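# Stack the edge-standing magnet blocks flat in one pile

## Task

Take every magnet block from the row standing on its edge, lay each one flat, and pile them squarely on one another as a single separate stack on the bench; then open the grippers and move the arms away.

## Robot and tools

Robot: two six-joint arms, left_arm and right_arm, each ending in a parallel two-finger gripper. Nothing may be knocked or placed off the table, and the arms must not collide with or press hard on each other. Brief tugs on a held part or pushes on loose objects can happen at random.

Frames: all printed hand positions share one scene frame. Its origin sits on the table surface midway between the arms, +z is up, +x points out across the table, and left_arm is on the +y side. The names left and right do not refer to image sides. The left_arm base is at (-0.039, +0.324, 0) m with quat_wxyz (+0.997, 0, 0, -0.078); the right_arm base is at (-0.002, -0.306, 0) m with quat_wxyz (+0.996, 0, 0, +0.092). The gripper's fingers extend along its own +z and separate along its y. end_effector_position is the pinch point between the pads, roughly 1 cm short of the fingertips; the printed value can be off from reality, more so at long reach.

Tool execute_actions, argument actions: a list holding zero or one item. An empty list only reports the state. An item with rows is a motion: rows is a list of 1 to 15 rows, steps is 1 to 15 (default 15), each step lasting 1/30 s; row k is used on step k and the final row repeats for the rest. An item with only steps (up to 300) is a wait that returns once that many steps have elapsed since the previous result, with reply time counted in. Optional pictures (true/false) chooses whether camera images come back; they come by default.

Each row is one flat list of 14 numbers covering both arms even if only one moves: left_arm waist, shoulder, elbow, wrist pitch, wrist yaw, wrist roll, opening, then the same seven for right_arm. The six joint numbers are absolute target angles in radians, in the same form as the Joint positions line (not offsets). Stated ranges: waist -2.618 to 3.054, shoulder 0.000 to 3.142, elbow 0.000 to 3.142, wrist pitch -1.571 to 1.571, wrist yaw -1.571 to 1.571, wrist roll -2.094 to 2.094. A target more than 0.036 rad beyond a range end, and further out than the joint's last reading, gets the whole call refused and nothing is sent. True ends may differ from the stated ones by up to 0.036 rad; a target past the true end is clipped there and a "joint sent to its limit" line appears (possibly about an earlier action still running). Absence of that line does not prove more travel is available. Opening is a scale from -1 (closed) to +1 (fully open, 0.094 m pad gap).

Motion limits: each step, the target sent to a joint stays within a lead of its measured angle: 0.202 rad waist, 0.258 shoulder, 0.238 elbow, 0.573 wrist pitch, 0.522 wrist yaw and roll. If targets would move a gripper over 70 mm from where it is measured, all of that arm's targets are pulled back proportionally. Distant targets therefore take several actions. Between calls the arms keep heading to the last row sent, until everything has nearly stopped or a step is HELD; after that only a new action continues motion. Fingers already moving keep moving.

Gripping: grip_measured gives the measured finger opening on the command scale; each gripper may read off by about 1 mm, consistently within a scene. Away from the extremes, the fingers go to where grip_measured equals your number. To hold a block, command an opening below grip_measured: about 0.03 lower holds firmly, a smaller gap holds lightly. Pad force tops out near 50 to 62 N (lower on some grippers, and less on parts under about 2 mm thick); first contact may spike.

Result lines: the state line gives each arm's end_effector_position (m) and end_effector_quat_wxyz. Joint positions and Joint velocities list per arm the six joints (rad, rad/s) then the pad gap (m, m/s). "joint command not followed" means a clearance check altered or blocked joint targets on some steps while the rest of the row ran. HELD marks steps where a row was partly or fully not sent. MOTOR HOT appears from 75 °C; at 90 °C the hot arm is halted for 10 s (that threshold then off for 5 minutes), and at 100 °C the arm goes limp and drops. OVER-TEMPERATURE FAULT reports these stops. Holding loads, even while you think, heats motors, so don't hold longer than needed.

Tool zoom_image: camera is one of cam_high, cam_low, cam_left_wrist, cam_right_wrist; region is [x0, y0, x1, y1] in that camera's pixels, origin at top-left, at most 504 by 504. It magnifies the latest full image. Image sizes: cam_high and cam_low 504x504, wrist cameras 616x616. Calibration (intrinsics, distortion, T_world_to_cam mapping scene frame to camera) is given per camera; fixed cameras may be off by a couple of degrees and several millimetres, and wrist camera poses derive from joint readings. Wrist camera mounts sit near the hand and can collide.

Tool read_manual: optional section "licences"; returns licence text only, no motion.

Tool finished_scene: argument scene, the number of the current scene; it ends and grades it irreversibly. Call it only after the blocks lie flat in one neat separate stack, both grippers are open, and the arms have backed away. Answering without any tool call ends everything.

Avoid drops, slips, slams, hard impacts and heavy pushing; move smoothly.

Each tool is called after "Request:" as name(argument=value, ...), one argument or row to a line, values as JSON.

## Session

Request:
execute_actions(
  actions=[],
)

Scene clock: 0.00 s of 6200.00 s.
left_arm: end_effector_position=(+0.1245, +0.1884, +0.1031) grip_measured=+1.000 end_effector_quat_wxyz=(+0.295, +0.338, +0.741, +0.499) | right_arm: end_effector_position=(+0.2643, +0.0767, +0.1873) grip_measured=+1.000 end_effector_quat_wxyz=(+0.072, +0.180, +0.939, +0.283)
Joint positions: left_arm=[-1.31   1.888  0.922 -1.554 -0.975 -1.142  0.094] | right_arm=[ 0.73   1.795  1.626 -0.821 -0.122  1.329  0.094]
Joint velocities: left_arm=[-0.017 -0.007 -0.017 -0.007 -0.037  0.022  0.   ] | right_arm=[ 0.002 -0.007 -0.002 -0.037  0.051  0.022  0.   ]
camera_calibration (this result's frames):
cam_left_wrist: T_world_to_cam=[[-0.0463429, -0.500871, -0.86428, 0.181268], [-0.969268, 0.231811, -0.0823674, 0.1287], [0.241605, 0.833902, -0.496221, -0.0230052], [0, 0, 0, 1]] pos_world=[0.138703, 0.0801421, 0.155851]
cam_right_wrist: T_world_to_cam=[[-0.367356, -0.717915, -0.591311, 0.265805], [-0.821034, -0.0483905, 0.568824, 0.12917], [-0.436981, 0.694447, -0.571656, 0.282011], [0, 0, 0, 1]] pos_world=[0.326931, 0.00123384, 0.244912]

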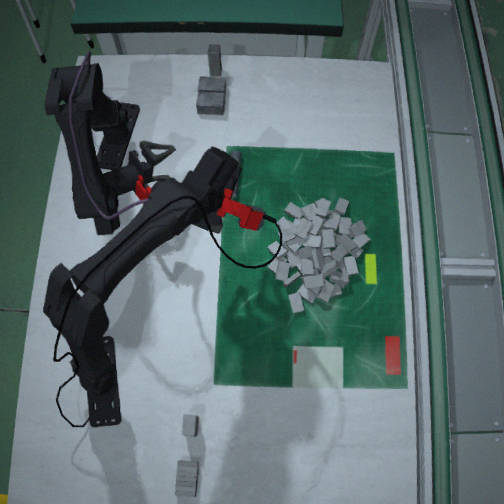

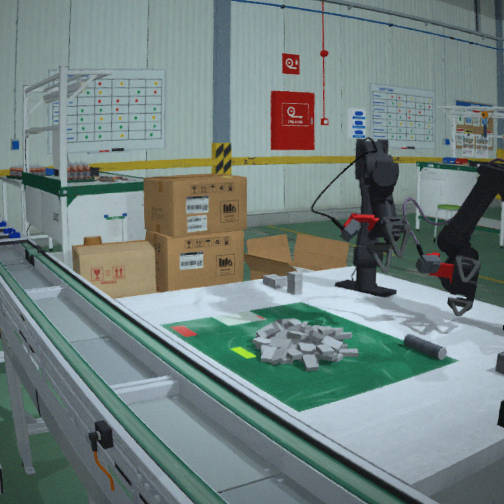

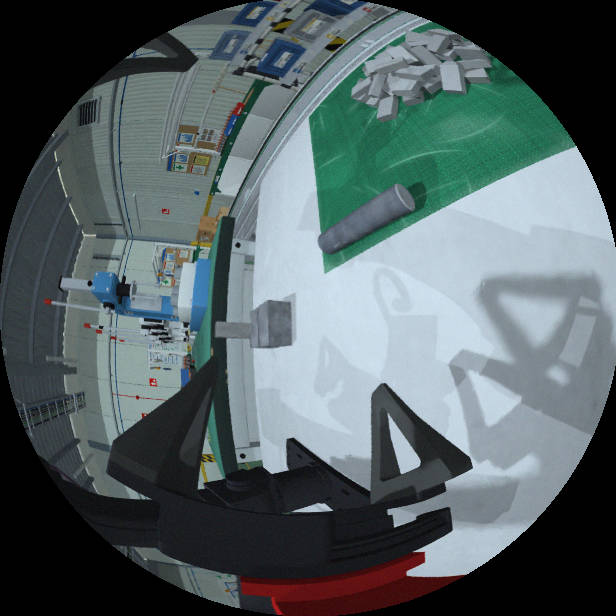

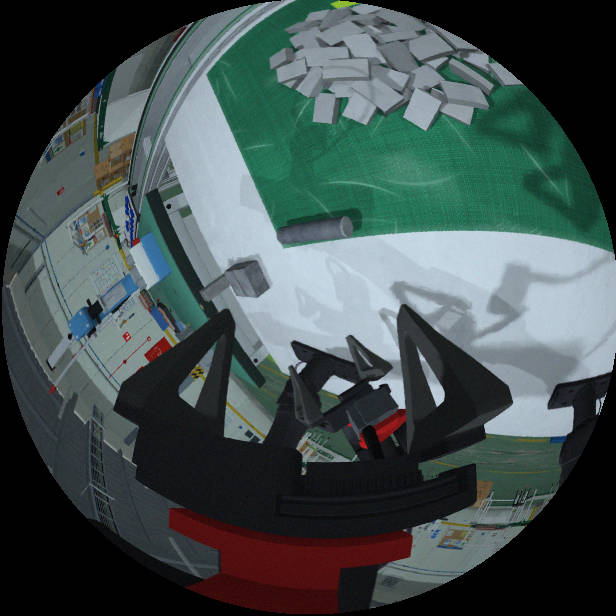

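Request:
zoom_image(
  camera="cam_high",
  region=[140, 404, 240, 504],
)

Region (140, 404, 240, 504) of cam_high's 504x504 image, scaled by 5.040, with more detail than that image has.

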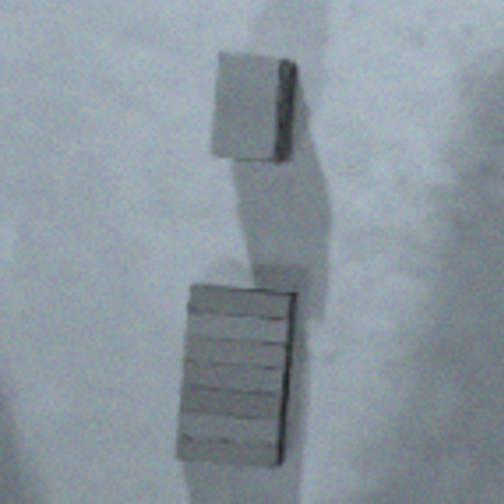

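Request:
execute_actions(
  actions=[
    {"rows":[[-1.31,1.87,0.93,-1.554,-0.975,-1.142,1,0.68,1.76,1.63,-0.83,-0.12,1.3,1],[-1.31,1.87,0.93,-1.554,-0.975,-1.142,1,0.6,1.73,1.63,-0.85,-0.1,1.25,1],[-1.31,1.87,0.93,-1.554,-0.975,-1.142,1,-0.4,1.6,1.5,-1.2,0,0,1]]},
  ],
  pictures=false,
)

Request:
execute_actions(
  actions=[
    {"rows":[[-1.31,0.7,0.93,-1.4,-0.975,-1.142,1,-0.972,1.61,1.34,-1.285,0,-0.77,1]]},
  ],
  pictures=false,
)

Request:
execute_actions(
  actions=[
    {"rows":[[-0.3,0.7,0.93,-1.4,-0.975,-1.142,1,-0.972,1.61,1.34,-1.285,0,-0.77,1]]},
  ],
)

Scene clock: 12.53 s of 6200.00 s.
left_arm: end_effector_position=(+0.1241, +0.1888, +0.1028) grip_measured=+1.000 end_effector_quat_wxyz=(+0.292, +0.339, +0.741, +0.500) | right_arm: end_effector_position=(+0.3526, -0.2055, +0.1817) grip_measured=+1.000 end_effector_quat_wxyz=(+0.158, +0.066, +0.983, +0.070)
Joint positions: left_arm=[-1.31   1.888  0.922 -1.554 -0.971 -1.136  0.094] | right_arm=[ 0.074  1.627  1.518 -1.116 -0.032  0.397  0.094]
Joint velocities: left_arm=[-0.017 -0.017  0.017  0.007  0.081  0.007  0.   ] | right_arm=[-1.883  0.007 -0.061 -0.315  0.051 -2.44   0.   ]
Steps of this call (steps 1 to 90: nothing new was sent; then 9.03 s passed at rest; steps 91 to 105: all 15 steps of this action). Readings (joint positions):
91: left_arm=[-1.310 1.888 0.922 -1.554 -0.974 -1.141] | right_arm=[0.727 1.795 1.626 -0.821 -0.124 1.326]
92: left_arm=[-1.310 1.888 0.922 -1.554 -0.973 -1.140] | right_arm=[0.713 1.790 1.626 -0.822 -0.127 1.316]
94: left_arm=[-1.310 1.888 0.922 -1.554 -0.973 -1.139] | right_arm=[0.660 1.758 1.600 -0.856 -0.116 1.222]
98: left_arm=[-1.310 1.888 0.922 -1.554 -0.972 -1.137] | right_arm=[0.493 1.671 1.542 -0.985 -0.079 0.978]
105: the state above

Scene clock: 13.03 s of 6200.00 s.
left_arm: end_effector_position=(+0.1190, +0.2279, +0.2388) grip_measured=+1.000 end_effector_quat_wxyz=(+0.481, +0.060, +0.874, -0.032) | right_arm: end_effector_position=(+0.2183, -0.5050, +0.1243) grip_measured=+1.000 end_effector_quat_wxyz=(+0.018, +0.037, +0.999, -0.017)
Joint positions: left_arm=[-1.31   0.728  0.92  -1.403 -0.962 -1.139  0.094] | right_arm=[-0.918  1.619  1.34  -1.241  0.003 -0.66   0.094]
Joint velocities: left_arm=[-0.002 -1.282  0.164 -0.037 -0.139 -0.081  0.   ] | right_arm=[-1.624  0.007  0.007 -0.007  0.212 -0.593  0.   ]
Steps of this call (steps 1 to 15: all 15 steps of this action). Readings (joint positions):
1: left_arm=[-1.310 1.863 0.919 -1.532 -0.970 -1.134] | right_arm=[0.012 1.626 1.503 -1.119 -0.026 0.326]
2: left_arm=[-1.310 1.806 0.914 -1.495 -0.961 -1.133] | right_arm=[-0.046 1.620 1.477 -1.123 -0.021 0.258]
4: left_arm=[-1.310 1.644 0.914 -1.454 -0.960 -1.132] | right_arm=[-0.157 1.619 1.415 -1.154 -0.016 0.104]
8: left_arm=[-1.310 1.295 0.914 -1.419 -0.960 -1.133] | right_arm=[-0.426 1.619 1.341 -1.224 -0.010 -0.277]
15: the state above

Scene clock: 13.53 s of 6200.00 s.
left_arm: end_effector_position=(+0.1268, +0.4021, +0.2439) grip_measured=+1.000 end_effector_quat_wxyz=(+0.453, -0.369, +0.792, +0.176) | right_arm: end_effector_position=(+0.1999, -0.5146, +0.1241) grip_measured=+1.000 end_effector_quat_wxyz=(+0.004, +0.018, +1.000, -0.013)
Joint positions: left_arm=[-0.333  0.691  0.926 -1.394 -0.957 -1.143  0.094] | right_arm=[-0.98   1.619  1.34  -1.267  0.012 -0.76   0.094]
Joint velocities: left_arm=[ 0.647  0.002 -0.012  0.051 -0.022  0.022  0.   ] | right_arm=[-0.002  0.017  0.002 -0.095 -0.022 -0.081  0.   ]
Steps of this call (steps 1 to 15: all 15 steps of this action). Readings (joint positions):
1: left_arm=[-1.279 0.697 0.925 -1.401 -0.958 -1.138] | right_arm=[-0.962 1.619 1.340 -1.243 0.010 -0.680]
2: left_arm=[-1.204 0.688 0.926 -1.400 -0.959 -1.140] | right_arm=[-0.986 1.619 1.340 -1.247 0.016 -0.696]
4: left_arm=[-1.061 0.691 0.926 -1.398 -0.958 -1.141] | right_arm=[-0.992 1.619 1.340 -1.255 0.017 -0.720]
8: left_arm=[-0.774 0.691 0.926 -1.395 -0.956 -1.142] | right_arm=[-0.980 1.619 1.340 -1.263 0.013 -0.746]
15: the state above
camera_calibration (this result's frames):
cam_left_wrist: T_world_to_cam=[[0.789339, -0.532604, 0.305412, 0.0316238], [-0.438533, -0.837244, -0.326667, 0.515092], [0.429689, 0.123918, -0.894434, 0.226817], [0, 0, 0, 1]] pos_world=[0.103462, 0.419994, 0.361479]
cam_right_wrist: T_world_to_cam=[[-0.123718, -0.992186, -0.016125, -0.481], [-0.726603, 0.079511, 0.682441, 0.116516], [-0.675827, 0.0961469, -0.730763, 0.388022], [0, 0, 0, 1]] pos_world=[0.287388, -0.523813, 0.196281]

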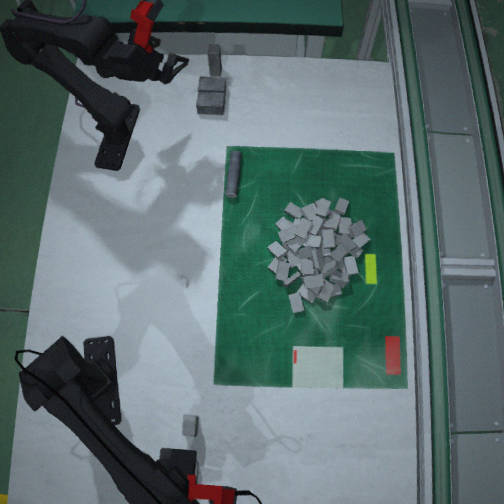

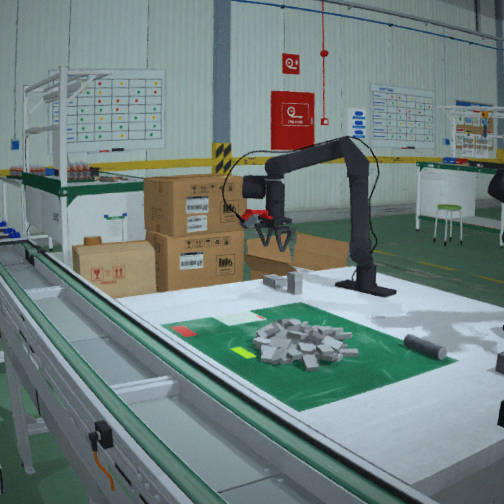

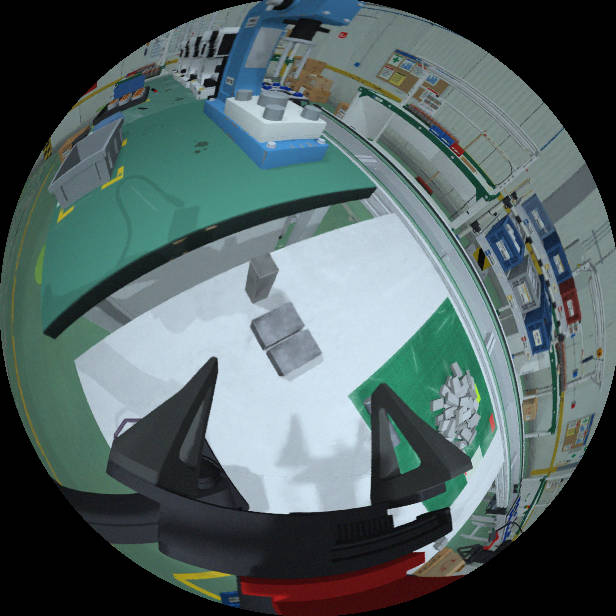

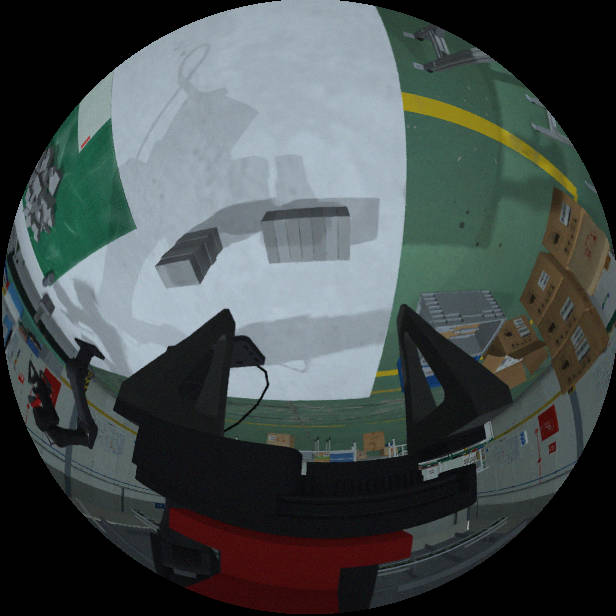

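Request:
execute_actions(
  actions=[
    {"rows":[[-0.3,0.7,0.93,-1.4,-0.975,-1.142,1,-0.952,1.62,1.32,-1.23,-0.01,-0.74,1],[-0.3,0.7,0.93,-1.4,-0.975,-1.142,1,-0.952,1.63,1.3,-1.19,-0.01,-0.74,1],[-0.3,0.7,0.93,-1.4,-0.975,-1.142,1,-0.952,1.635,1.28,-1.16,-0.01,-0.74,1],[-0.3,0.7,0.93,-1.4,-0.975,-1.142,1,-0.952,1.64,1.26,-1.13,-0.01,-0.74,1],[-0.3,0.7,0.93,-1.4,-0.975,-1.142,1,-0.952,1.65,1.24,-1.1,-0.01,-0.74,1],[-0.3,0.7,0.93,-1.4,-0.975,-1.142,1,-0.952,1.66,1.22,-1.07,-0.01,-0.74,1],[-0.3,0.7,0.93,-1.4,-0.975,-1.142,1,-0.952,1.67,1.2,-1.04,-0.01,-0.74,1],[-0.3,0.7,0.93,-1.4,-0.975,-1.142,1,-0.952,1.68,1.18,-1.01,-0.01,-0.74,1],[-0.3,0.7,0.93,-1.4,-0.975,-1.142,1,-0.952,1.685,1.155,-0.995,-0.01,-0.74,1],[-0.3,0.7,0.93,-1.4,-0.975,-1.142,1,-0.952,1.685,1.13,-0.995,-0.01,-0.74,1]]},
  ],
  pictures=false,
)

Request:
execute_actions(
  actions=[
    {"steps":12},
  ],
)

Scene clock: 25.53 s of 6200.00 s.
left_arm: end_effector_position=(+0.1251, +0.4056, +0.2439) grip_measured=+1.000 end_effector_quat_wxyz=(+0.451, -0.377, +0.788, +0.181) | right_arm: end_effector_position=(+0.1993, -0.5031, +0.0531) grip_measured=+1.000 end_effector_quat_wxyz=(-0.013, +0.015, +1.000, +0.011)
Joint positions: left_arm=[-0.311  0.691  0.926 -1.394 -0.957 -1.143  0.094] | right_arm=[-0.96   1.689  1.128 -1.044  0.002 -0.747  0.094]
Joint velocities: left_arm=[-0.002  0.002 -0.012 -0.051  0.066 -0.066  0.   ] | right_arm=[-0.007 -0.017 -0.007  0.095  0.007  0.022  0.   ]
Steps of this call (steps 1 to 30: the robot went on to your last target; steps 31 to 90: nothing new was sent; then 8.50 s passed at rest; steps 91 to 105: all 15 steps of this action). Readings (joint positions):
91: left_arm=[-0.311 0.691 0.926 -1.394 -0.957 -1.143] | right_arm=[-0.978 1.619 1.339 -1.266 0.011 -0.761]
92: left_arm=[-0.311 0.691 0.926 -1.394 -0.957 -1.143] | right_arm=[-0.974 1.619 1.335 -1.257 0.010 -0.758]
94: left_arm=[-0.311 0.691 0.926 -1.394 -0.957 -1.143] | right_arm=[-0.965 1.619 1.311 -1.221 0.007 -0.754]
98: left_arm=[-0.311 0.691 0.926 -1.394 -0.957 -1.143] | right_arm=[-0.960 1.642 1.233 -1.132 0.002 -0.750]
105: the state above

Scene clock: 25.93 s of 6200.00 s.
left_arm: end_effector_position=(+0.1251, +0.4056, +0.2439) grip_measured=+1.000 end_effector_quat_wxyz=(+0.451, -0.377, +0.788, +0.181) | right_arm: end_effector_position=(+0.2049, -0.5085, +0.0529) grip_measured=+1.000 end_effector_quat_wxyz=(-0.001, +0.015, +1.000, +0.000)
Joint positions: left_arm=[-0.311  0.691  0.926 -1.394 -0.957 -1.143  0.094] | right_arm=[-0.96   1.689  1.128 -1.012  0.002 -0.747  0.094]
Joint velocities: left_arm=[-0.007  0.002 -0.002  0.022  0.007 -0.007  0.   ] | right_arm=[ 0.002 -0.017 -0.032  0.022 -0.081 -0.022  0.   ]
Steps of this call (steps 1 to 12: the robot went on to your last target). Readings (joint positions):
1: left_arm=[-0.311 0.691 0.926 -1.394 -0.957 -1.143] | right_arm=[-0.960 1.689 1.128 -1.039 0.002 -0.747]
2: left_arm=[-0.311 0.691 0.926 -1.394 -0.957 -1.143] | right_arm=[-0.960 1.689 1.128 -1.032 0.002 -0.747]
4: left_arm=[-0.311 0.691 0.926 -1.394 -0.957 -1.143] | right_arm=[-0.960 1.689 1.128 -1.024 0.002 -0.747]
8: left_arm=[-0.311 0.691 0.926 -1.394 -0.957 -1.143] | right_arm=[-0.960 1.689 1.128 -1.015 0.002 -0.747]
12: the state above
camera_calibration (this result's frames):
cam_left_wrist: T_world_to_cam=[[0.800536, -0.515621, 0.305412, 0.0265577], [-0.420548, -0.846421, -0.326667, 0.518772], [0.426944, 0.133068, -0.894434, 0.223744], [0, 0, 0, 1]] pos_world=[0.101382, 0.42302, 0.361479]
cam_right_wrist: T_world_to_cam=[[-0.116729, -0.992336, -0.0405345, -0.475703], [-0.71945, 0.0563522, 0.692255, 0.154429], [-0.684665, 0.109969, -0.720514, 0.347085], [0, 0, 0, 1]] pos_world=[0.293213, -0.518928, 0.123893]

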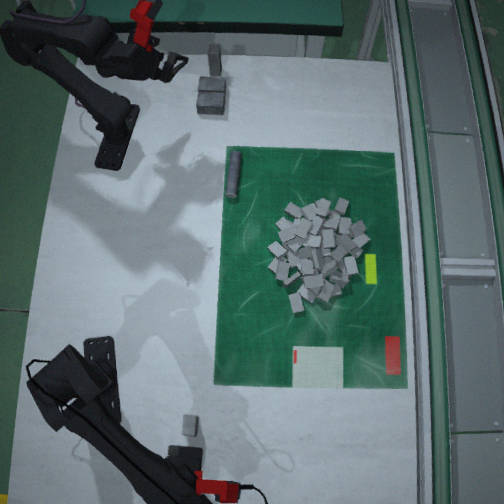

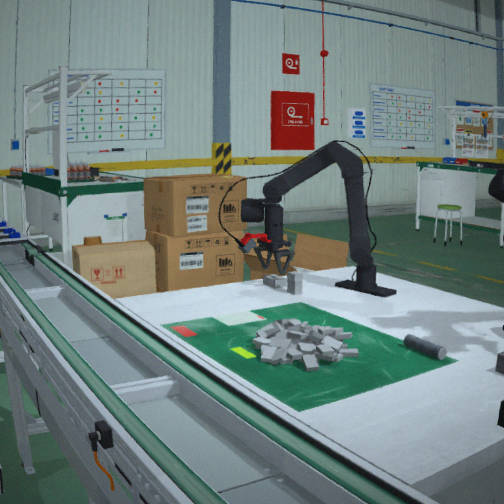

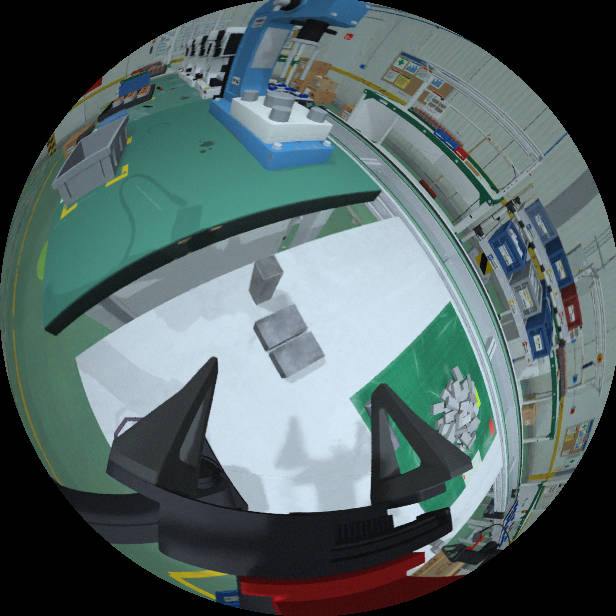

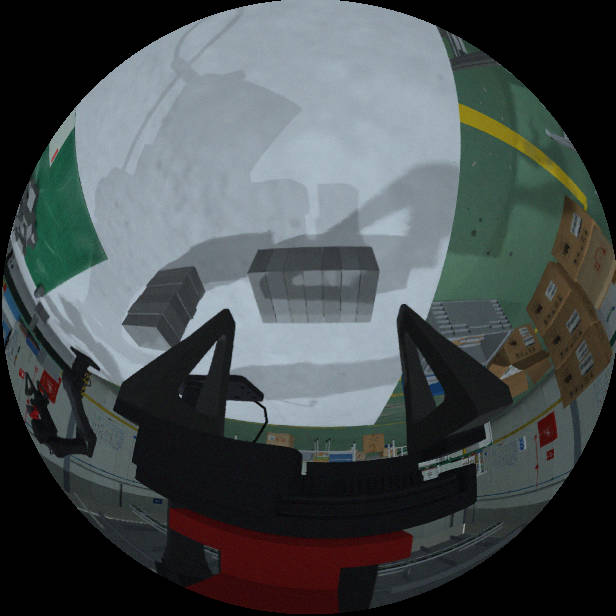

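Request:
execute_actions(
  actions=[
    {"rows":[[-0.3,0.7,0.93,-1.4,-0.975,-1.142,1,-0.955,1.69,1.12,-0.98,-0.01,-0.74,1],[-0.3,0.7,0.93,-1.4,-0.975,-1.142,1,-0.955,1.694,1.112,-0.968,-0.01,-0.74,1],[-0.3,0.7,0.93,-1.4,-0.975,-1.142,1,-0.955,1.698,1.104,-0.956,-0.01,-0.74,1],[-0.3,0.7,0.93,-1.4,-0.975,-1.142,1,-0.955,1.702,1.097,-0.944,-0.01,-0.74,1],[-0.3,0.7,0.93,-1.4,-0.975,-1.142,1,-0.955,1.706,1.09,-0.932,-0.01,-0.74,1],[-0.3,0.7,0.93,-1.4,-0.975,-1.142,1,-0.955,1.71,1.083,-0.92,-0.01,-0.74,1],[-0.3,0.7,0.93,-1.4,-0.975,-1.142,1,-0.955,1.714,1.076,-0.908,-0.01,-0.74,1],[-0.3,0.7,0.93,-1.4,-0.975,-1.142,1,-0.955,1.718,1.069,-0.896,-0.01,-0.74,1],[-0.3,0.7,0.93,-1.4,-0.975,-1.142,1,-0.955,1.722,1.062,-0.884,-0.01,-0.74,1],[-0.3,0.7,0.93,-1.4,-0.975,-1.142,1,-0.955,1.726,1.055,-0.872,-0.01,-0.74,1],[-0.3,0.7,0.93,-1.4,-0.975,-1.142,1,-0.955,1.73,1.048,-0.86,-0.01,-0.74,1],[-0.3,0.7,0.93,-1.4,-0.975,-1.142,1,-0.955,1.734,1.041,-0.853,-0.01,-0.74,1],[-0.3,0.7,0.93,-1.4,-0.975,-1.142,1,-0.955,1.736,1.034,-0.853,-0.01,-0.74,1],[-0.3,0.7,0.93,-1.4,-0.975,-1.142,1,-0.955,1.736,1.026,-0.853,-0.01,-0.74,1]]},
  ],
  pictures=false,
)

Request:
execute_actions(
  actions=[
    {"rows":[[-0.3,0.7,0.93,-1.4,-0.975,-1.142,1,-0.955,1.736,1.026,-0.853,-0.01,-0.74,0.75]],"steps":12},
  ],
)

Scene clock: 39.73 s of 6200.00 s.
left_arm: end_effector_position=(+0.1251, +0.4056, +0.2439) grip_measured=+1.000 end_effector_quat_wxyz=(+0.451, -0.377, +0.788, +0.181) | right_arm: end_effector_position=(+0.2039, -0.5076, +0.0231) grip_measured=+1.000 end_effector_quat_wxyz=(-0.001, +0.015, +1.000, -0.000)
Joint positions: left_arm=[-0.311  0.691  0.926 -1.394 -0.957 -1.143  0.094] | right_arm=[-0.96   1.726  1.044 -0.89   0.002 -0.746  0.094]
Joint velocities: left_arm=[ 0.017 -0.012  0.007  0.066  0.022  0.007  0.   ] | right_arm=[ 0.017  0.076 -0.178  0.081  0.037 -0.022  0.   ]
Steps of this call (steps 1 to 30: the robot went on to your last target; steps 31 to 90: nothing new was sent; then 10.30 s passed at rest; steps 91 to 105: all 15 steps of this action). Readings (joint positions):
91: left_arm=[-0.311 0.691 0.926 -1.394 -0.957 -1.143] | right_arm=[-0.960 1.689 1.128 -1.010 0.002 -0.747]
92: left_arm=[-0.311 0.691 0.926 -1.394 -0.957 -1.143] | right_arm=[-0.960 1.689 1.128 -1.007 0.002 -0.747]
94: left_arm=[-0.311 0.691 0.926 -1.394 -0.957 -1.143] | right_arm=[-0.960 1.689 1.123 -0.992 0.002 -0.746]
98: left_arm=[-0.311 0.691 0.926 -1.394 -0.957 -1.143] | right_arm=[-0.960 1.695 1.097 -0.954 0.002 -0.746]
105: the state above

Scene clock: 40.13 s of 6200.00 s.
left_arm: end_effector_position=(+0.1251, +0.4056, +0.2439) grip_measured=+1.000 end_effector_quat_wxyz=(+0.451, -0.377, +0.788, +0.181) | right_arm: end_effector_position=(+0.2046, -0.5082, +0.0202) grip_measured=+0.752 end_effector_quat_wxyz=(+0.001, +0.015, +1.000, -0.002)
Joint positions: left_arm=[-0.311  0.691  0.926 -1.394 -0.957 -1.143  0.094] | right_arm=[-0.96   1.729  1.034 -0.871  0.002 -0.746  0.082]
Joint velocities: left_arm=[-0.012 -0.002 -0.012 -0.022  0.022  0.007  0.   ] | right_arm=[-0.017 -0.012 -0.002  0.037 -0.022  0.081 -0.001]
Steps of this call (steps 1 to 12: all 12 steps of this action). Readings (joint positions):
1: left_arm=[-0.311 0.691 0.926 -1.394 -0.957 -1.143] | right_arm=[-0.960 1.728 1.039 -0.887 0.002 -0.746]
2: left_arm=[-0.311 0.691 0.926 -1.394 -0.957 -1.143] | right_arm=[-0.960 1.729 1.036 -0.885 0.002 -0.746]
4: left_arm=[-0.311 0.691 0.926 -1.394 -0.957 -1.143] | right_arm=[-0.960 1.729 1.034 -0.882 0.002 -0.746]
8: left_arm=[-0.311 0.691 0.926 -1.394 -0.957 -1.143] | right_arm=[-0.960 1.729 1.034 -0.874 0.002 -0.746]
12: the state above
camera_calibration (this result's frames):
cam_left_wrist: T_world_to_cam=[[0.800536, -0.515621, 0.305412, 0.0265577], [-0.420548, -0.846421, -0.326667, 0.518772], [0.426944, 0.133068, -0.894434, 0.223744], [0, 0, 0, 1]] pos_world=[0.101382, 0.42302, 0.361479]
cam_right_wrist: T_world_to_cam=[[-0.116899, -0.992496, -0.0358664, -0.476877], [-0.723186, 0.0603159, 0.688015, 0.179659], [-0.680689, 0.106367, -0.72481, 0.320706], [0, 0, 0, 1]] pos_world=[0.292481, -0.518247, 0.091739]

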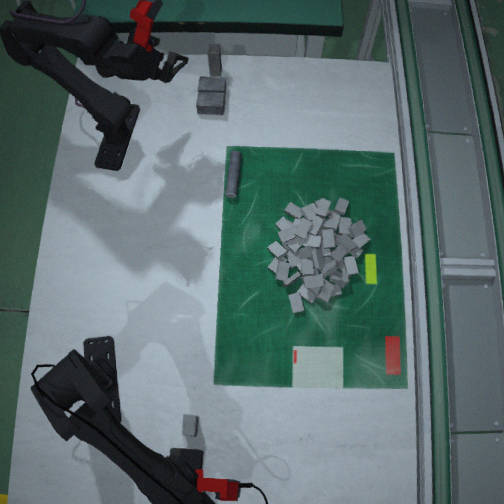

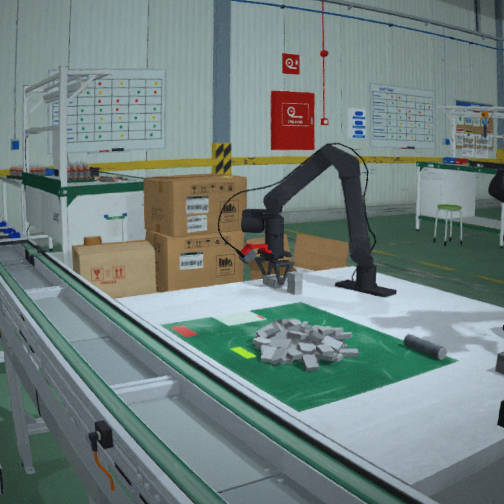

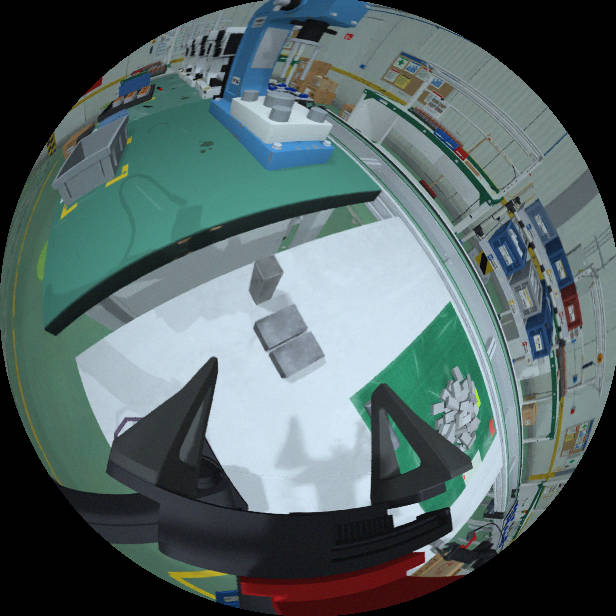

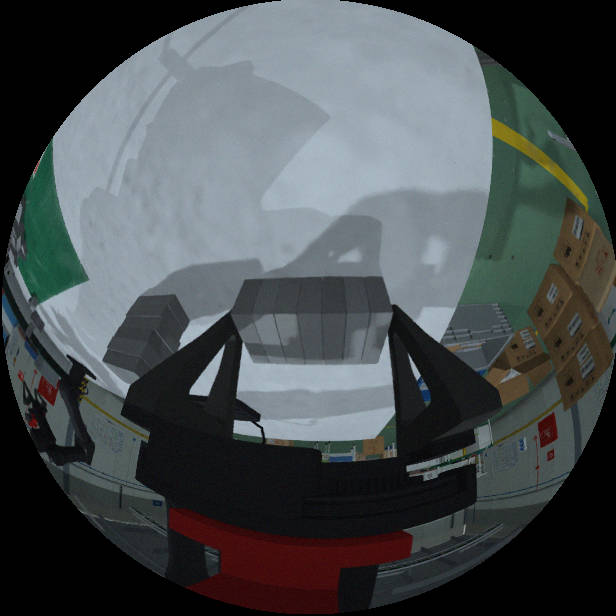

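Request:
execute_actions(
  actions=[
    {"rows":[[-0.3,0.7,0.93,-1.4,-0.975,-1.142,1,-0.955,1.73,1.035,-0.86,0,-0.74,0.65],[-0.3,0.7,0.93,-1.4,-0.975,-1.142,1,-0.955,1.73,1.035,-0.86,0,-0.74,0.6],[-0.3,0.7,0.93,-1.4,-0.975,-1.142,1,-0.955,1.73,1.035,-0.86,0,-0.74,0.55],[-0.3,0.7,0.93,-1.4,-0.975,-1.142,1,-0.955,1.73,1.035,-0.86,0,-0.74,0.47]],"steps":10},
  ],
  pictures=false,
)

Scene clock: 48.03 s of 6200.00 s.
left_arm: end_effector_position=(+0.1251, +0.4056, +0.2439) grip_measured=+1.000 end_effector_quat_wxyz=(+0.451, -0.377, +0.788, +0.181) | right_arm: end_effector_position=(+0.2049, -0.5085, +0.0202) grip_measured=+0.500 end_effector_quat_wxyz=(+0.002, +0.015, +1.000, -0.003)
Joint positions: left_arm=[-0.311  0.691  0.926 -1.394 -0.957 -1.143  0.094] | right_arm=[-0.96   1.729  1.034 -0.869  0.002 -0.746  0.07 ]
Joint velocities: left_arm=[-0.007  0.002  0.007  0.066  0.066 -0.022  0.   ] | right_arm=[-0.007 -0.002 -0.022 -0.037  0.022 -0.022 -0.   ]
Steps of this call (steps 1 to 15: the robot went on to your last target; steps 16 to 90: nothing new was sent; then 4.57 s passed at rest; steps 91 to 100: all 10 steps of this action). Readings (joint positions):
91: left_arm=[-0.311 0.691 0.926 -1.394 -0.957 -1.143] | right_arm=[-0.960 1.729 1.034 -0.869 0.002 -0.746]
92: left_arm=[-0.311 0.691 0.926 -1.394 -0.957 -1.143] | right_arm=[-0.960 1.729 1.034 -0.869 0.002 -0.746]
94: left_arm=[-0.311 0.691 0.926 -1.394 -0.957 -1.143] | right_arm=[-0.960 1.729 1.034 -0.869 0.002 -0.746]
98: left_arm=[-0.311 0.691 0.926 -1.394 -0.957 -1.143] | right_arm=[-0.960 1.729 1.034 -0.869 0.002 -0.746]
100: the state above

Request:
execute_actions(
  actions=[
    {"rows":[[-0.3,0.7,0.93,-1.4,-0.975,-1.142,1,-0.955,1.7,1.07,-0.89,0,-0.74,0.44],[-0.3,0.7,0.93,-1.4,-0.975,-1.142,1,-0.955,1.69,1.09,-0.92,0,-0.74,0.44],[-0.3,0.7,0.93,-1.4,-0.975,-1.142,1,-0.955,1.68,1.115,-0.96,0,-0.74,0.44],[-0.3,0.7,0.93,-1.4,-0.975,-1.142,1,-0.955,1.67,1.14,-1.0,0,-0.74,0.44],[-0.3,0.7,0.93,-1.4,-0.975,-1.142,1,-0.955,1.66,1.17,-1.04,0,-0.74,0.44],[-0.3,0.7,0.93,-1.4,-0.975,-1.142,1,-0.955,1.65,1.2,-1.08,0,-0.74,0.44],[-0.3,0.7,0.93,-1.4,-0.975,-1.142,1,-0.955,1.64,1.23,-1.12,0,-0.74,0.44],[-0.3,0.7,0.93,-1.4,-0.975,-1.142,1,-0.955,1.63,1.26,-1.16,0,-0.74,0.44],[-0.3,0.7,0.93,-1.4,-0.975,-1.142,1,-0.955,1.62,1.29,-1.2,0,-0.74,0.44],[-0.3,0.7,0.93,-1.4,-0.975,-1.142,1,-0.955,1.61,1.32,-1.24,0,-0.74,0.44],[-0.3,0.7,0.93,-1.4,-0.975,-1.142,1,-0.955,1.6,1.35,-1.28,0,-0.74,0.44],[-0.3,0.7,0.93,-1.4,-0.975,-1.142,1,-0.955,1.59,1.38,-1.32,0,-0.74,0.44],[-0.3,0.7,0.93,-1.4,-0.975,-1.142,1,-0.94,1.59,1.41,-1.35,0,-0.76,0.44],[-0.3,0.7,0.93,-1.4,-0.975,-1.142,1,-0.91,1.59,1.43,-1.36,0,-0.8,0.44],[-0.3,0.7,0.93,-1.4,-0.975,-1.142,1,-0.86,1.59,1.43,-1.36,0,-0.85,0.44]]},
  ],
  pictures=false,
)

Request:
execute_actions(
  actions=[
    {"rows":[[-0.3,0.7,0.93,-1.4,-0.975,-1.142,1,-0.8,1.59,1.43,-1.36,0,-0.9,0.44],[-0.3,0.7,0.93,-1.4,-0.975,-1.142,1,0.4,1.59,1.43,-1.36,0,-1.2,0.44]]},
  ],
  pictures=false,
)

Request:
execute_actions(
  actions=[
    {"rows":[[-0.3,0.7,0.93,-1.4,-0.975,-1.142,1,0.4,1.62,1.45,-1.36,0,-1.3,0.44],[-0.3,0.7,0.93,-1.4,-0.975,-1.142,1,0.45,1.65,1.48,-1.36,0,-1.4,0.44],[-0.3,0.7,0.93,-1.4,-0.975,-1.142,1,0.5,1.68,1.51,-1.35,0,-1.5,0.44],[-0.3,0.7,0.93,-1.4,-0.975,-1.142,1,0.55,1.72,1.54,-1.34,0,-1.575,0.44],[-0.3,0.7,0.93,-1.4,-0.975,-1.142,1,0.6,1.76,1.57,-1.33,0,-1.575,0.44],[-0.3,0.7,0.93,-1.4,-0.975,-1.142,1,0.65,1.8,1.6,-1.32,0,-1.575,0.44],[-0.3,0.7,0.93,-1.4,-0.975,-1.142,1,0.7,1.84,1.63,-1.31,0,-1.575,0.44],[-0.3,0.7,0.93,-1.4,-0.975,-1.142,1,0.75,1.88,1.66,-1.3,0,-1.575,0.44],[-0.3,0.7,0.93,-1.4,-0.975,-1.142,1,0.8,1.92,1.69,-1.28,0,-1.575,0.44],[-0.3,0.7,0.93,-1.4,-0.975,-1.142,1,0.85,1.96,1.72,-1.26,0,-1.575,0.44],[-0.3,0.7,0.93,-1.4,-0.975,-1.142,1,0.9,2.0,1.75,-1.24,0,-1.575,0.44],[-0.3,0.7,0.93,-1.4,-0.975,-1.142,1,0.93,2.04,1.78,-1.22,0,-1.575,0.44],[-0.3,0.7,0.93,-1.4,-0.975,-1.142,1,0.96,2.08,1.81,-1.2,0,-1.575,0.44],[-0.3,0.7,0.93,-1.4,-0.975,-1.142,1,0.98,2.12,1.84,-1.19,0,-1.575,0.44],[-0.3,0.7,0.93,-1.4,-0.975,-1.142,1,1.0,2.16,1.87,-1.19,0,-1.575,0.44]]},
  ],
  pictures=false,
)

Request:
execute_actions(
  actions=[
    {"steps":15},
  ],
  pictures=false,
)

Scene clock: 90.97 s of 6200.00 s.
left_arm: end_effector_position=(+0.1251, +0.4056, +0.2439) grip_measured=+1.000 end_effector_quat_wxyz=(+0.451, -0.377, +0.788, +0.181) | right_arm: end_effector_position=(+0.2211, -0.5187, +0.1332) grip_measured=+0.500 end_effector_quat_wxyz=(+0.029, -0.005, +0.999, -0.036)
Joint positions: left_arm=[-0.311  0.691  0.926 -1.394 -0.957 -1.143  0.094] | right_arm=[-0.941  1.623  1.376 -1.233  0.011 -0.768  0.07 ]
Joint velocities: left_arm=[ 0.012 -0.007  0.017 -0.007 -0.022  0.037  0.   ] | right_arm=[ 0.505 -0.256  0.657 -0.579  0.359 -0.505  0.001]
Steps of this call (steps 1 to 15: the robot went on to your last target; steps 16 to 90: nothing new was sent; then 39.43 s passed at rest; steps 91 to 105: all 15 steps of this action). Readings (joint positions):
91: left_arm=[-0.311 0.691 0.926 -1.394 -0.957 -1.143] | right_arm=[-0.960 1.729 1.035 -0.869 0.002 -0.746]
92: left_arm=[-0.311 0.691 0.926 -1.394 -0.957 -1.143] | right_arm=[-0.960 1.729 1.038 -0.873 0.002 -0.746]
94: left_arm=[-0.311 0.691 0.926 -1.394 -0.957 -1.143] | right_arm=[-0.960 1.728 1.056 -0.903 0.002 -0.746]
98: left_arm=[-0.311 0.691 0.926 -1.394 -0.957 -1.143] | right_arm=[-0.960 1.704 1.151 -1.020 0.002 -0.746]
105: the state above

Scene clock: 91.47 s of 6200.00 s.
left_arm: end_effector_position=(+0.1251, +0.4056, +0.2439) grip_measured=+1.000 end_effector_quat_wxyz=(+0.451, -0.377, +0.788, +0.181) | right_arm: end_effector_position=(+0.2895, -0.2401, +0.1441) grip_measured=+0.500 end_effector_quat_wxyz=(+0.028, -0.643, +0.765, -0.020)
Joint positions: left_arm=[-0.311  0.691  0.926 -1.394 -0.957 -1.143  0.094] | right_arm=[ 0.041  1.611  1.408 -1.3    0.01  -1.175  0.07 ]
Joint velocities: left_arm=[ 0.002  0.002 -0.012  0.007 -0.066  0.022  0.   ] | right_arm=[ 2.015  0.002 -0.012 -0.066  0.095 -0.139  0.   ]
Steps of this call (steps 1 to 15: all 15 steps of this action). Readings (joint positions):
1: left_arm=[-0.311 0.691 0.926 -1.394 -0.957 -1.143] | right_arm=[-0.914 1.615 1.394 -1.250 0.022 -0.789]
2: left_arm=[-0.311 0.691 0.926 -1.394 -0.957 -1.143] | right_arm=[-0.871 1.610 1.403 -1.263 0.034 -0.850]
4: left_arm=[-0.311 0.691 0.926 -1.394 -0.957 -1.143] | right_arm=[-0.749 1.608 1.408 -1.279 0.042 -0.974]
8: left_arm=[-0.311 0.691 0.926 -1.394 -0.957 -1.143] | right_arm=[-0.464 1.611 1.408 -1.297 0.023 -1.104]
15: the state above

Scene clock: 91.97 s of 6200.00 s.
left_arm: end_effector_position=(+0.1251, +0.4056, +0.2439) grip_measured=+1.000 end_effector_quat_wxyz=(+0.451, -0.377, +0.788, +0.181) | right_arm: end_effector_position=(+0.1683, +0.0673, +0.0760) grip_measured=+0.500 end_effector_quat_wxyz=(-0.009, +0.974, -0.226, +0.003)
Joint positions: left_arm=[-0.311  0.691  0.926 -1.394 -0.957 -1.143  0.094] | right_arm=[ 0.957  2.105  1.78  -1.226  0.003 -1.544  0.07 ]
Joint velocities: left_arm=[-0.012 -0.017  0.007 -0.007 -0.066 -0.007  0.   ] | right_arm=[ 1.092  1.253  0.989  0.359 -0.081 -0.183 -0.001]
Steps of this call (steps 1 to 15: all 15 steps of this action). Readings (joint positions):
1: left_arm=[-0.311 0.691 0.926 -1.394 -0.957 -1.143] | right_arm=[0.113 1.613 1.409 -1.302 0.008 -1.192]
2: left_arm=[-0.311 0.691 0.926 -1.394 -0.957 -1.143] | right_arm=[0.185 1.622 1.416 -1.307 0.008 -1.226]
4: left_arm=[-0.311 0.691 0.926 -1.394 -0.957 -1.143] | right_arm=[0.326 1.664 1.455 -1.325 0.007 -1.328]
8: left_arm=[-0.311 0.691 0.926 -1.394 -0.957 -1.143] | right_arm=[0.591 1.812 1.572 -1.311 0.009 -1.466]
15: the state above

Scene clock: 92.47 s of 6200.00 s.
left_arm: end_effector_position=(+0.1251, +0.4056, +0.2439) grip_measured=+1.000 end_effector_quat_wxyz=(+0.451, -0.377, +0.788, +0.181) | right_arm: end_effector_position=(+0.1596, +0.0925, +0.0473) grip_measured=+0.500 end_effector_quat_wxyz=(-0.008, +0.981, -0.194, +0.003)
Joint positions: left_arm=[-0.311  0.691  0.926 -1.394 -0.957 -1.143  0.094] | right_arm=[ 1.     2.205  1.823 -1.172  0.003 -1.567  0.07 ]
Joint velocities: left_arm=[-0.002  0.002 -0.007 -0.051  0.037 -0.022  0.   ] | right_arm=[-0.017 -0.012 -0.012  0.007  0.037 -0.095 -0.001]
Steps of this call (steps 1 to 15: the robot went on to your last target). Readings (joint positions):
1: left_arm=[-0.311 0.691 0.926 -1.394 -0.957 -1.143] | right_arm=[0.990 2.144 1.807 -1.207 -0.003 -1.549]
2: left_arm=[-0.311 0.691 0.926 -1.394 -0.957 -1.143] | right_arm=[1.013 2.171 1.820 -1.185 -0.010 -1.553]
4: left_arm=[-0.311 0.691 0.926 -1.394 -0.957 -1.143] | right_arm=[1.037 2.201 1.823 -1.163 -0.023 -1.559]
8: left_arm=[-0.311 0.691 0.926 -1.394 -0.957 -1.143] | right_arm=[1.023 2.207 1.823 -1.172 -0.018 -1.565]
15: the state above

Request:
execute_actions(
  actions=[
    {"rows":[[-0.3,0.7,0.93,-1.4,-0.975,-1.142,1,1,2.17,1.82,-1.15,0,-1.575,0.44],[-0.3,0.7,0.93,-1.4,-0.975,-1.142,1,1,2.17,1.81,-1.14,0,-1.575,0.44],[-0.3,0.7,0.93,-1.4,-0.975,-1.142,1,1,2.17,1.8,-1.13,0,-1.575,0.44],[-0.3,0.7,0.93,-1.4,-0.975,-1.142,1,1,2.17,1.79,-1.12,0,-1.575,0.44],[-0.3,0.7,0.93,-1.4,-0.975,-1.142,1,1,2.17,1.78,-1.11,0,-1.575,0.44],[-0.3,0.7,0.93,-1.4,-0.975,-1.142,1,1,2.17,1.77,-1.09,0,-1.575,0.44],[-0.3,0.7,0.93,-1.4,-0.975,-1.142,1,1,2.17,1.762,-1.07,0,-1.575,0.44],[-0.3,0.7,0.93,-1.4,-0.975,-1.142,1,1,2.17,1.754,-1.065,0,-1.575,0.44],[-0.3,0.7,0.93,-1.4,-0.975,-1.142,1,1,2.17,1.747,-1.065,0,-1.575,0.44],[-0.3,0.7,0.93,-1.4,-0.975,-1.142,1,1,2.17,1.74,-1.065,0,-1.575,0.44],[-0.3,0.7,0.93,-1.4,-0.975,-1.142,1,1,2.17,1.735,-1.065,0,-1.575,0.44],[-0.3,0.7,0.93,-1.4,-0.975,-1.142,1,1,2.17,1.73,-1.065,0,-1.575,0.44],[-0.3,0.7,0.93,-1.4,-0.975,-1.142,1,1,2.17,1.725,-1.065,0,-1.575,0.44],[-0.3,0.7,0.93,-1.4,-0.975,-1.142,1,1,2.17,1.72,-1.065,0,-1.575,0.44],[-0.3,0.7,0.93,-1.4,-0.975,-1.142,1,1,2.17,1.715,-1.065,0,-1.575,0.44]]},
  ],
  pictures=false,
)

Request:
execute_actions(
  actions=[
    {"steps":10},
  ],
)

Request:
zoom_image(
  camera="cam_low",
  region=[370, 260, 480, 360],
)

Scene clock: 107.70 s of 6200.00 s.
left_arm: end_effector_position=(+0.1251, +0.4056, +0.2439) grip_measured=+1.000 end_effector_quat_wxyz=(+0.451, -0.377, +0.788, +0.181) | right_arm: end_effector_position=(+0.1563, +0.0845, +0.0224) grip_measured=+0.500 end_effector_quat_wxyz=(-0.001, +0.981, -0.194, +0.002)
Joint positions: left_arm=[-0.311  0.691  0.926 -1.394 -0.957 -1.143  0.094] | right_arm=[ 1.     2.205  1.722 -1.086  0.003 -1.568  0.07 ]
Joint velocities: left_arm=[-0.002  0.007  0.002 -0.051  0.022 -0.037  0.   ] | right_arm=[-0.012 -0.017 -0.037  0.037 -0.007 -0.007  0.001]
Steps of this call (steps 1 to 15: the robot went on to your last target; steps 16 to 90: nothing new was sent; then 11.73 s passed at rest; steps 91 to 105: all 15 steps of this action). Readings (joint positions):
91: left_arm=[-0.311 0.691 0.926 -1.394 -0.957 -1.143] | right_arm=[1.000 2.205 1.822 -1.171 0.003 -1.568]
92: left_arm=[-0.311 0.691 0.926 -1.394 -0.957 -1.143] | right_arm=[1.000 2.205 1.819 -1.167 0.003 -1.568]
94: left_arm=[-0.311 0.691 0.926 -1.394 -0.957 -1.143] | right_arm=[1.000 2.205 1.805 -1.153 0.003 -1.568]
98: left_arm=[-0.311 0.691 0.926 -1.394 -0.957 -1.143] | right_arm=[1.000 2.205 1.762 -1.118 0.003 -1.568]
105: the state above

Scene clock: 108.03 s of 6200.00 s.
left_arm: end_effector_position=(+0.1251, +0.4056, +0.2439) grip_measured=+1.000 end_effector_quat_wxyz=(+0.451, -0.377, +0.788, +0.181) | right_arm: end_effector_position=(+0.1564, +0.0847, +0.0224) grip_measured=+0.500 end_effector_quat_wxyz=(-0.002, +0.981, -0.194, +0.002)
Joint positions: left_arm=[-0.311  0.691  0.926 -1.394 -0.957 -1.143  0.094] | right_arm=[ 1.     2.203  1.719 -1.083  0.003 -1.568  0.07 ]
Joint velocities: left_arm=[ 0.002 -0.007 -0.002  0.022  0.037 -0.007  0.   ] | right_arm=[ 0.002  0.002  0.002  0.037 -0.037  0.051  0.   ]
Steps of this call (steps 1 to 10: the robot went on to your last target). Readings (joint positions):
1: left_arm=[-0.311 0.691 0.926 -1.394 -0.957 -1.143] | right_arm=[1.000 2.204 1.721 -1.085 0.003 -1.568]
2: left_arm=[-0.311 0.691 0.926 -1.394 -0.957 -1.143] | right_arm=[1.000 2.204 1.720 -1.084 0.003 -1.568]
4: left_arm=[-0.311 0.691 0.926 -1.394 -0.957 -1.143] | right_arm=[1.000 2.203 1.719 -1.083 0.003 -1.568]
8: left_arm=[-0.311 0.691 0.926 -1.394 -0.957 -1.143] | right_arm=[1.000 2.203 1.719 -1.083 0.003 -1.568]
10: the state above
camera_calibration (this result's frames):
cam_left_wrist: T_world_to_cam=[[0.800536, -0.515621, 0.305412, 0.0265577], [-0.420548, -0.846421, -0.326667, 0.518772], [0.426944, 0.133068, -0.894434, 0.223744], [0, 0, 0, 1]] pos_world=[0.101382, 0.42302, 0.361479]
cam_right_wrist: T_world_to_cam=[[0.459124, 0.887663, -0.0354978, -0.143295], [0.65201, -0.309559, 0.692138, -0.0762842], [0.603397, -0.340922, -0.720891, 0.0634327], [0, 0, 0, 1]] pos_world=[0.0772532, 0.125209, 0.0934406]

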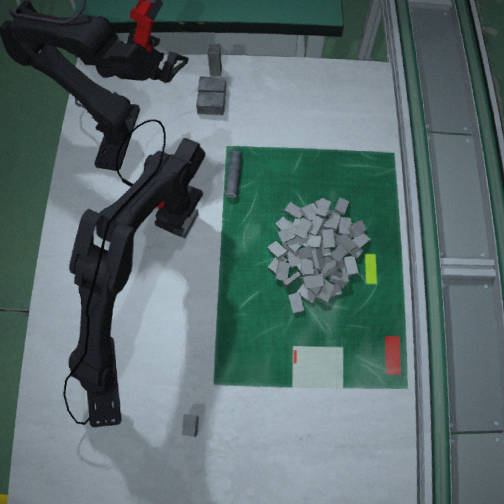

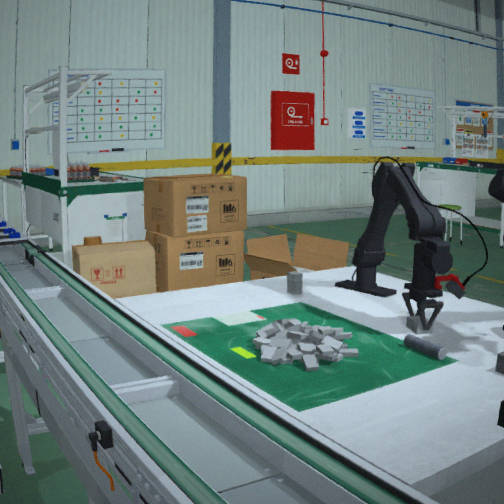

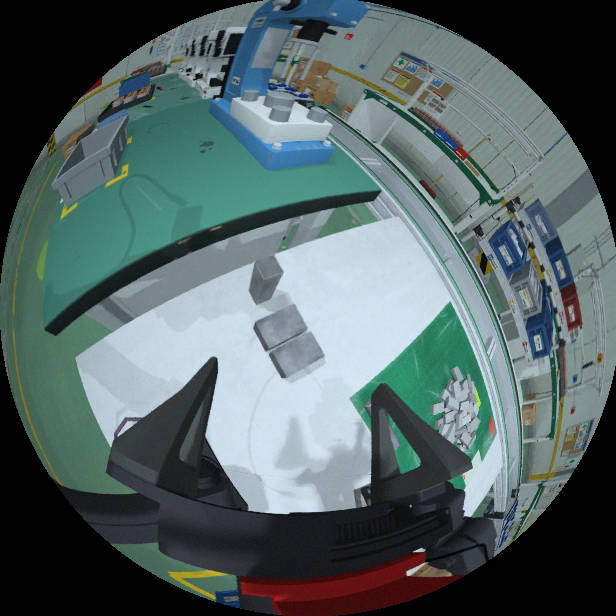

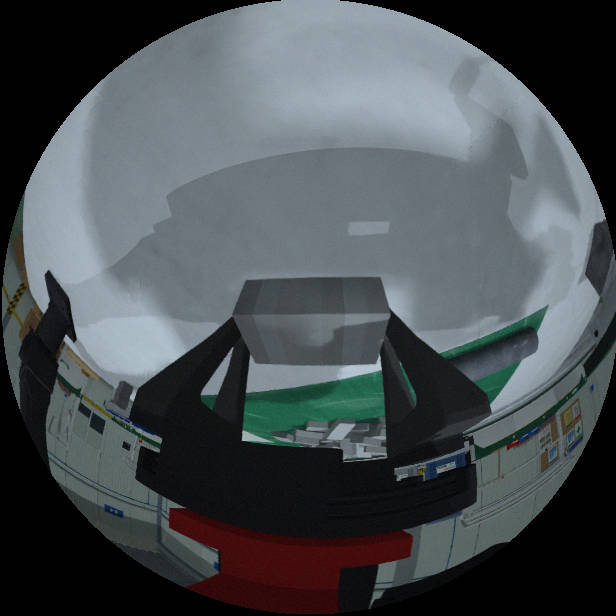

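Region (370, 260, 480, 360) of cam_low's 504x504 image, scaled by 4.582, with more detail than that image has; it fills the top 458 rows of this view, and the rest is white.

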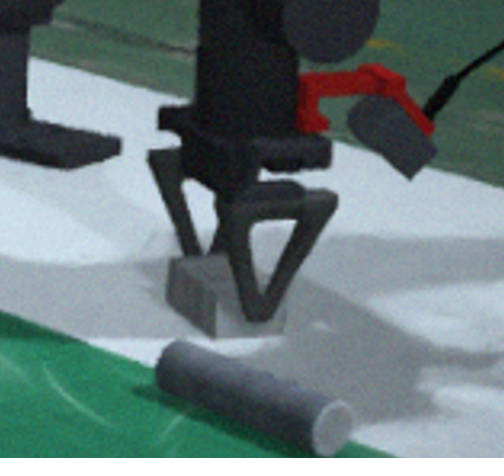

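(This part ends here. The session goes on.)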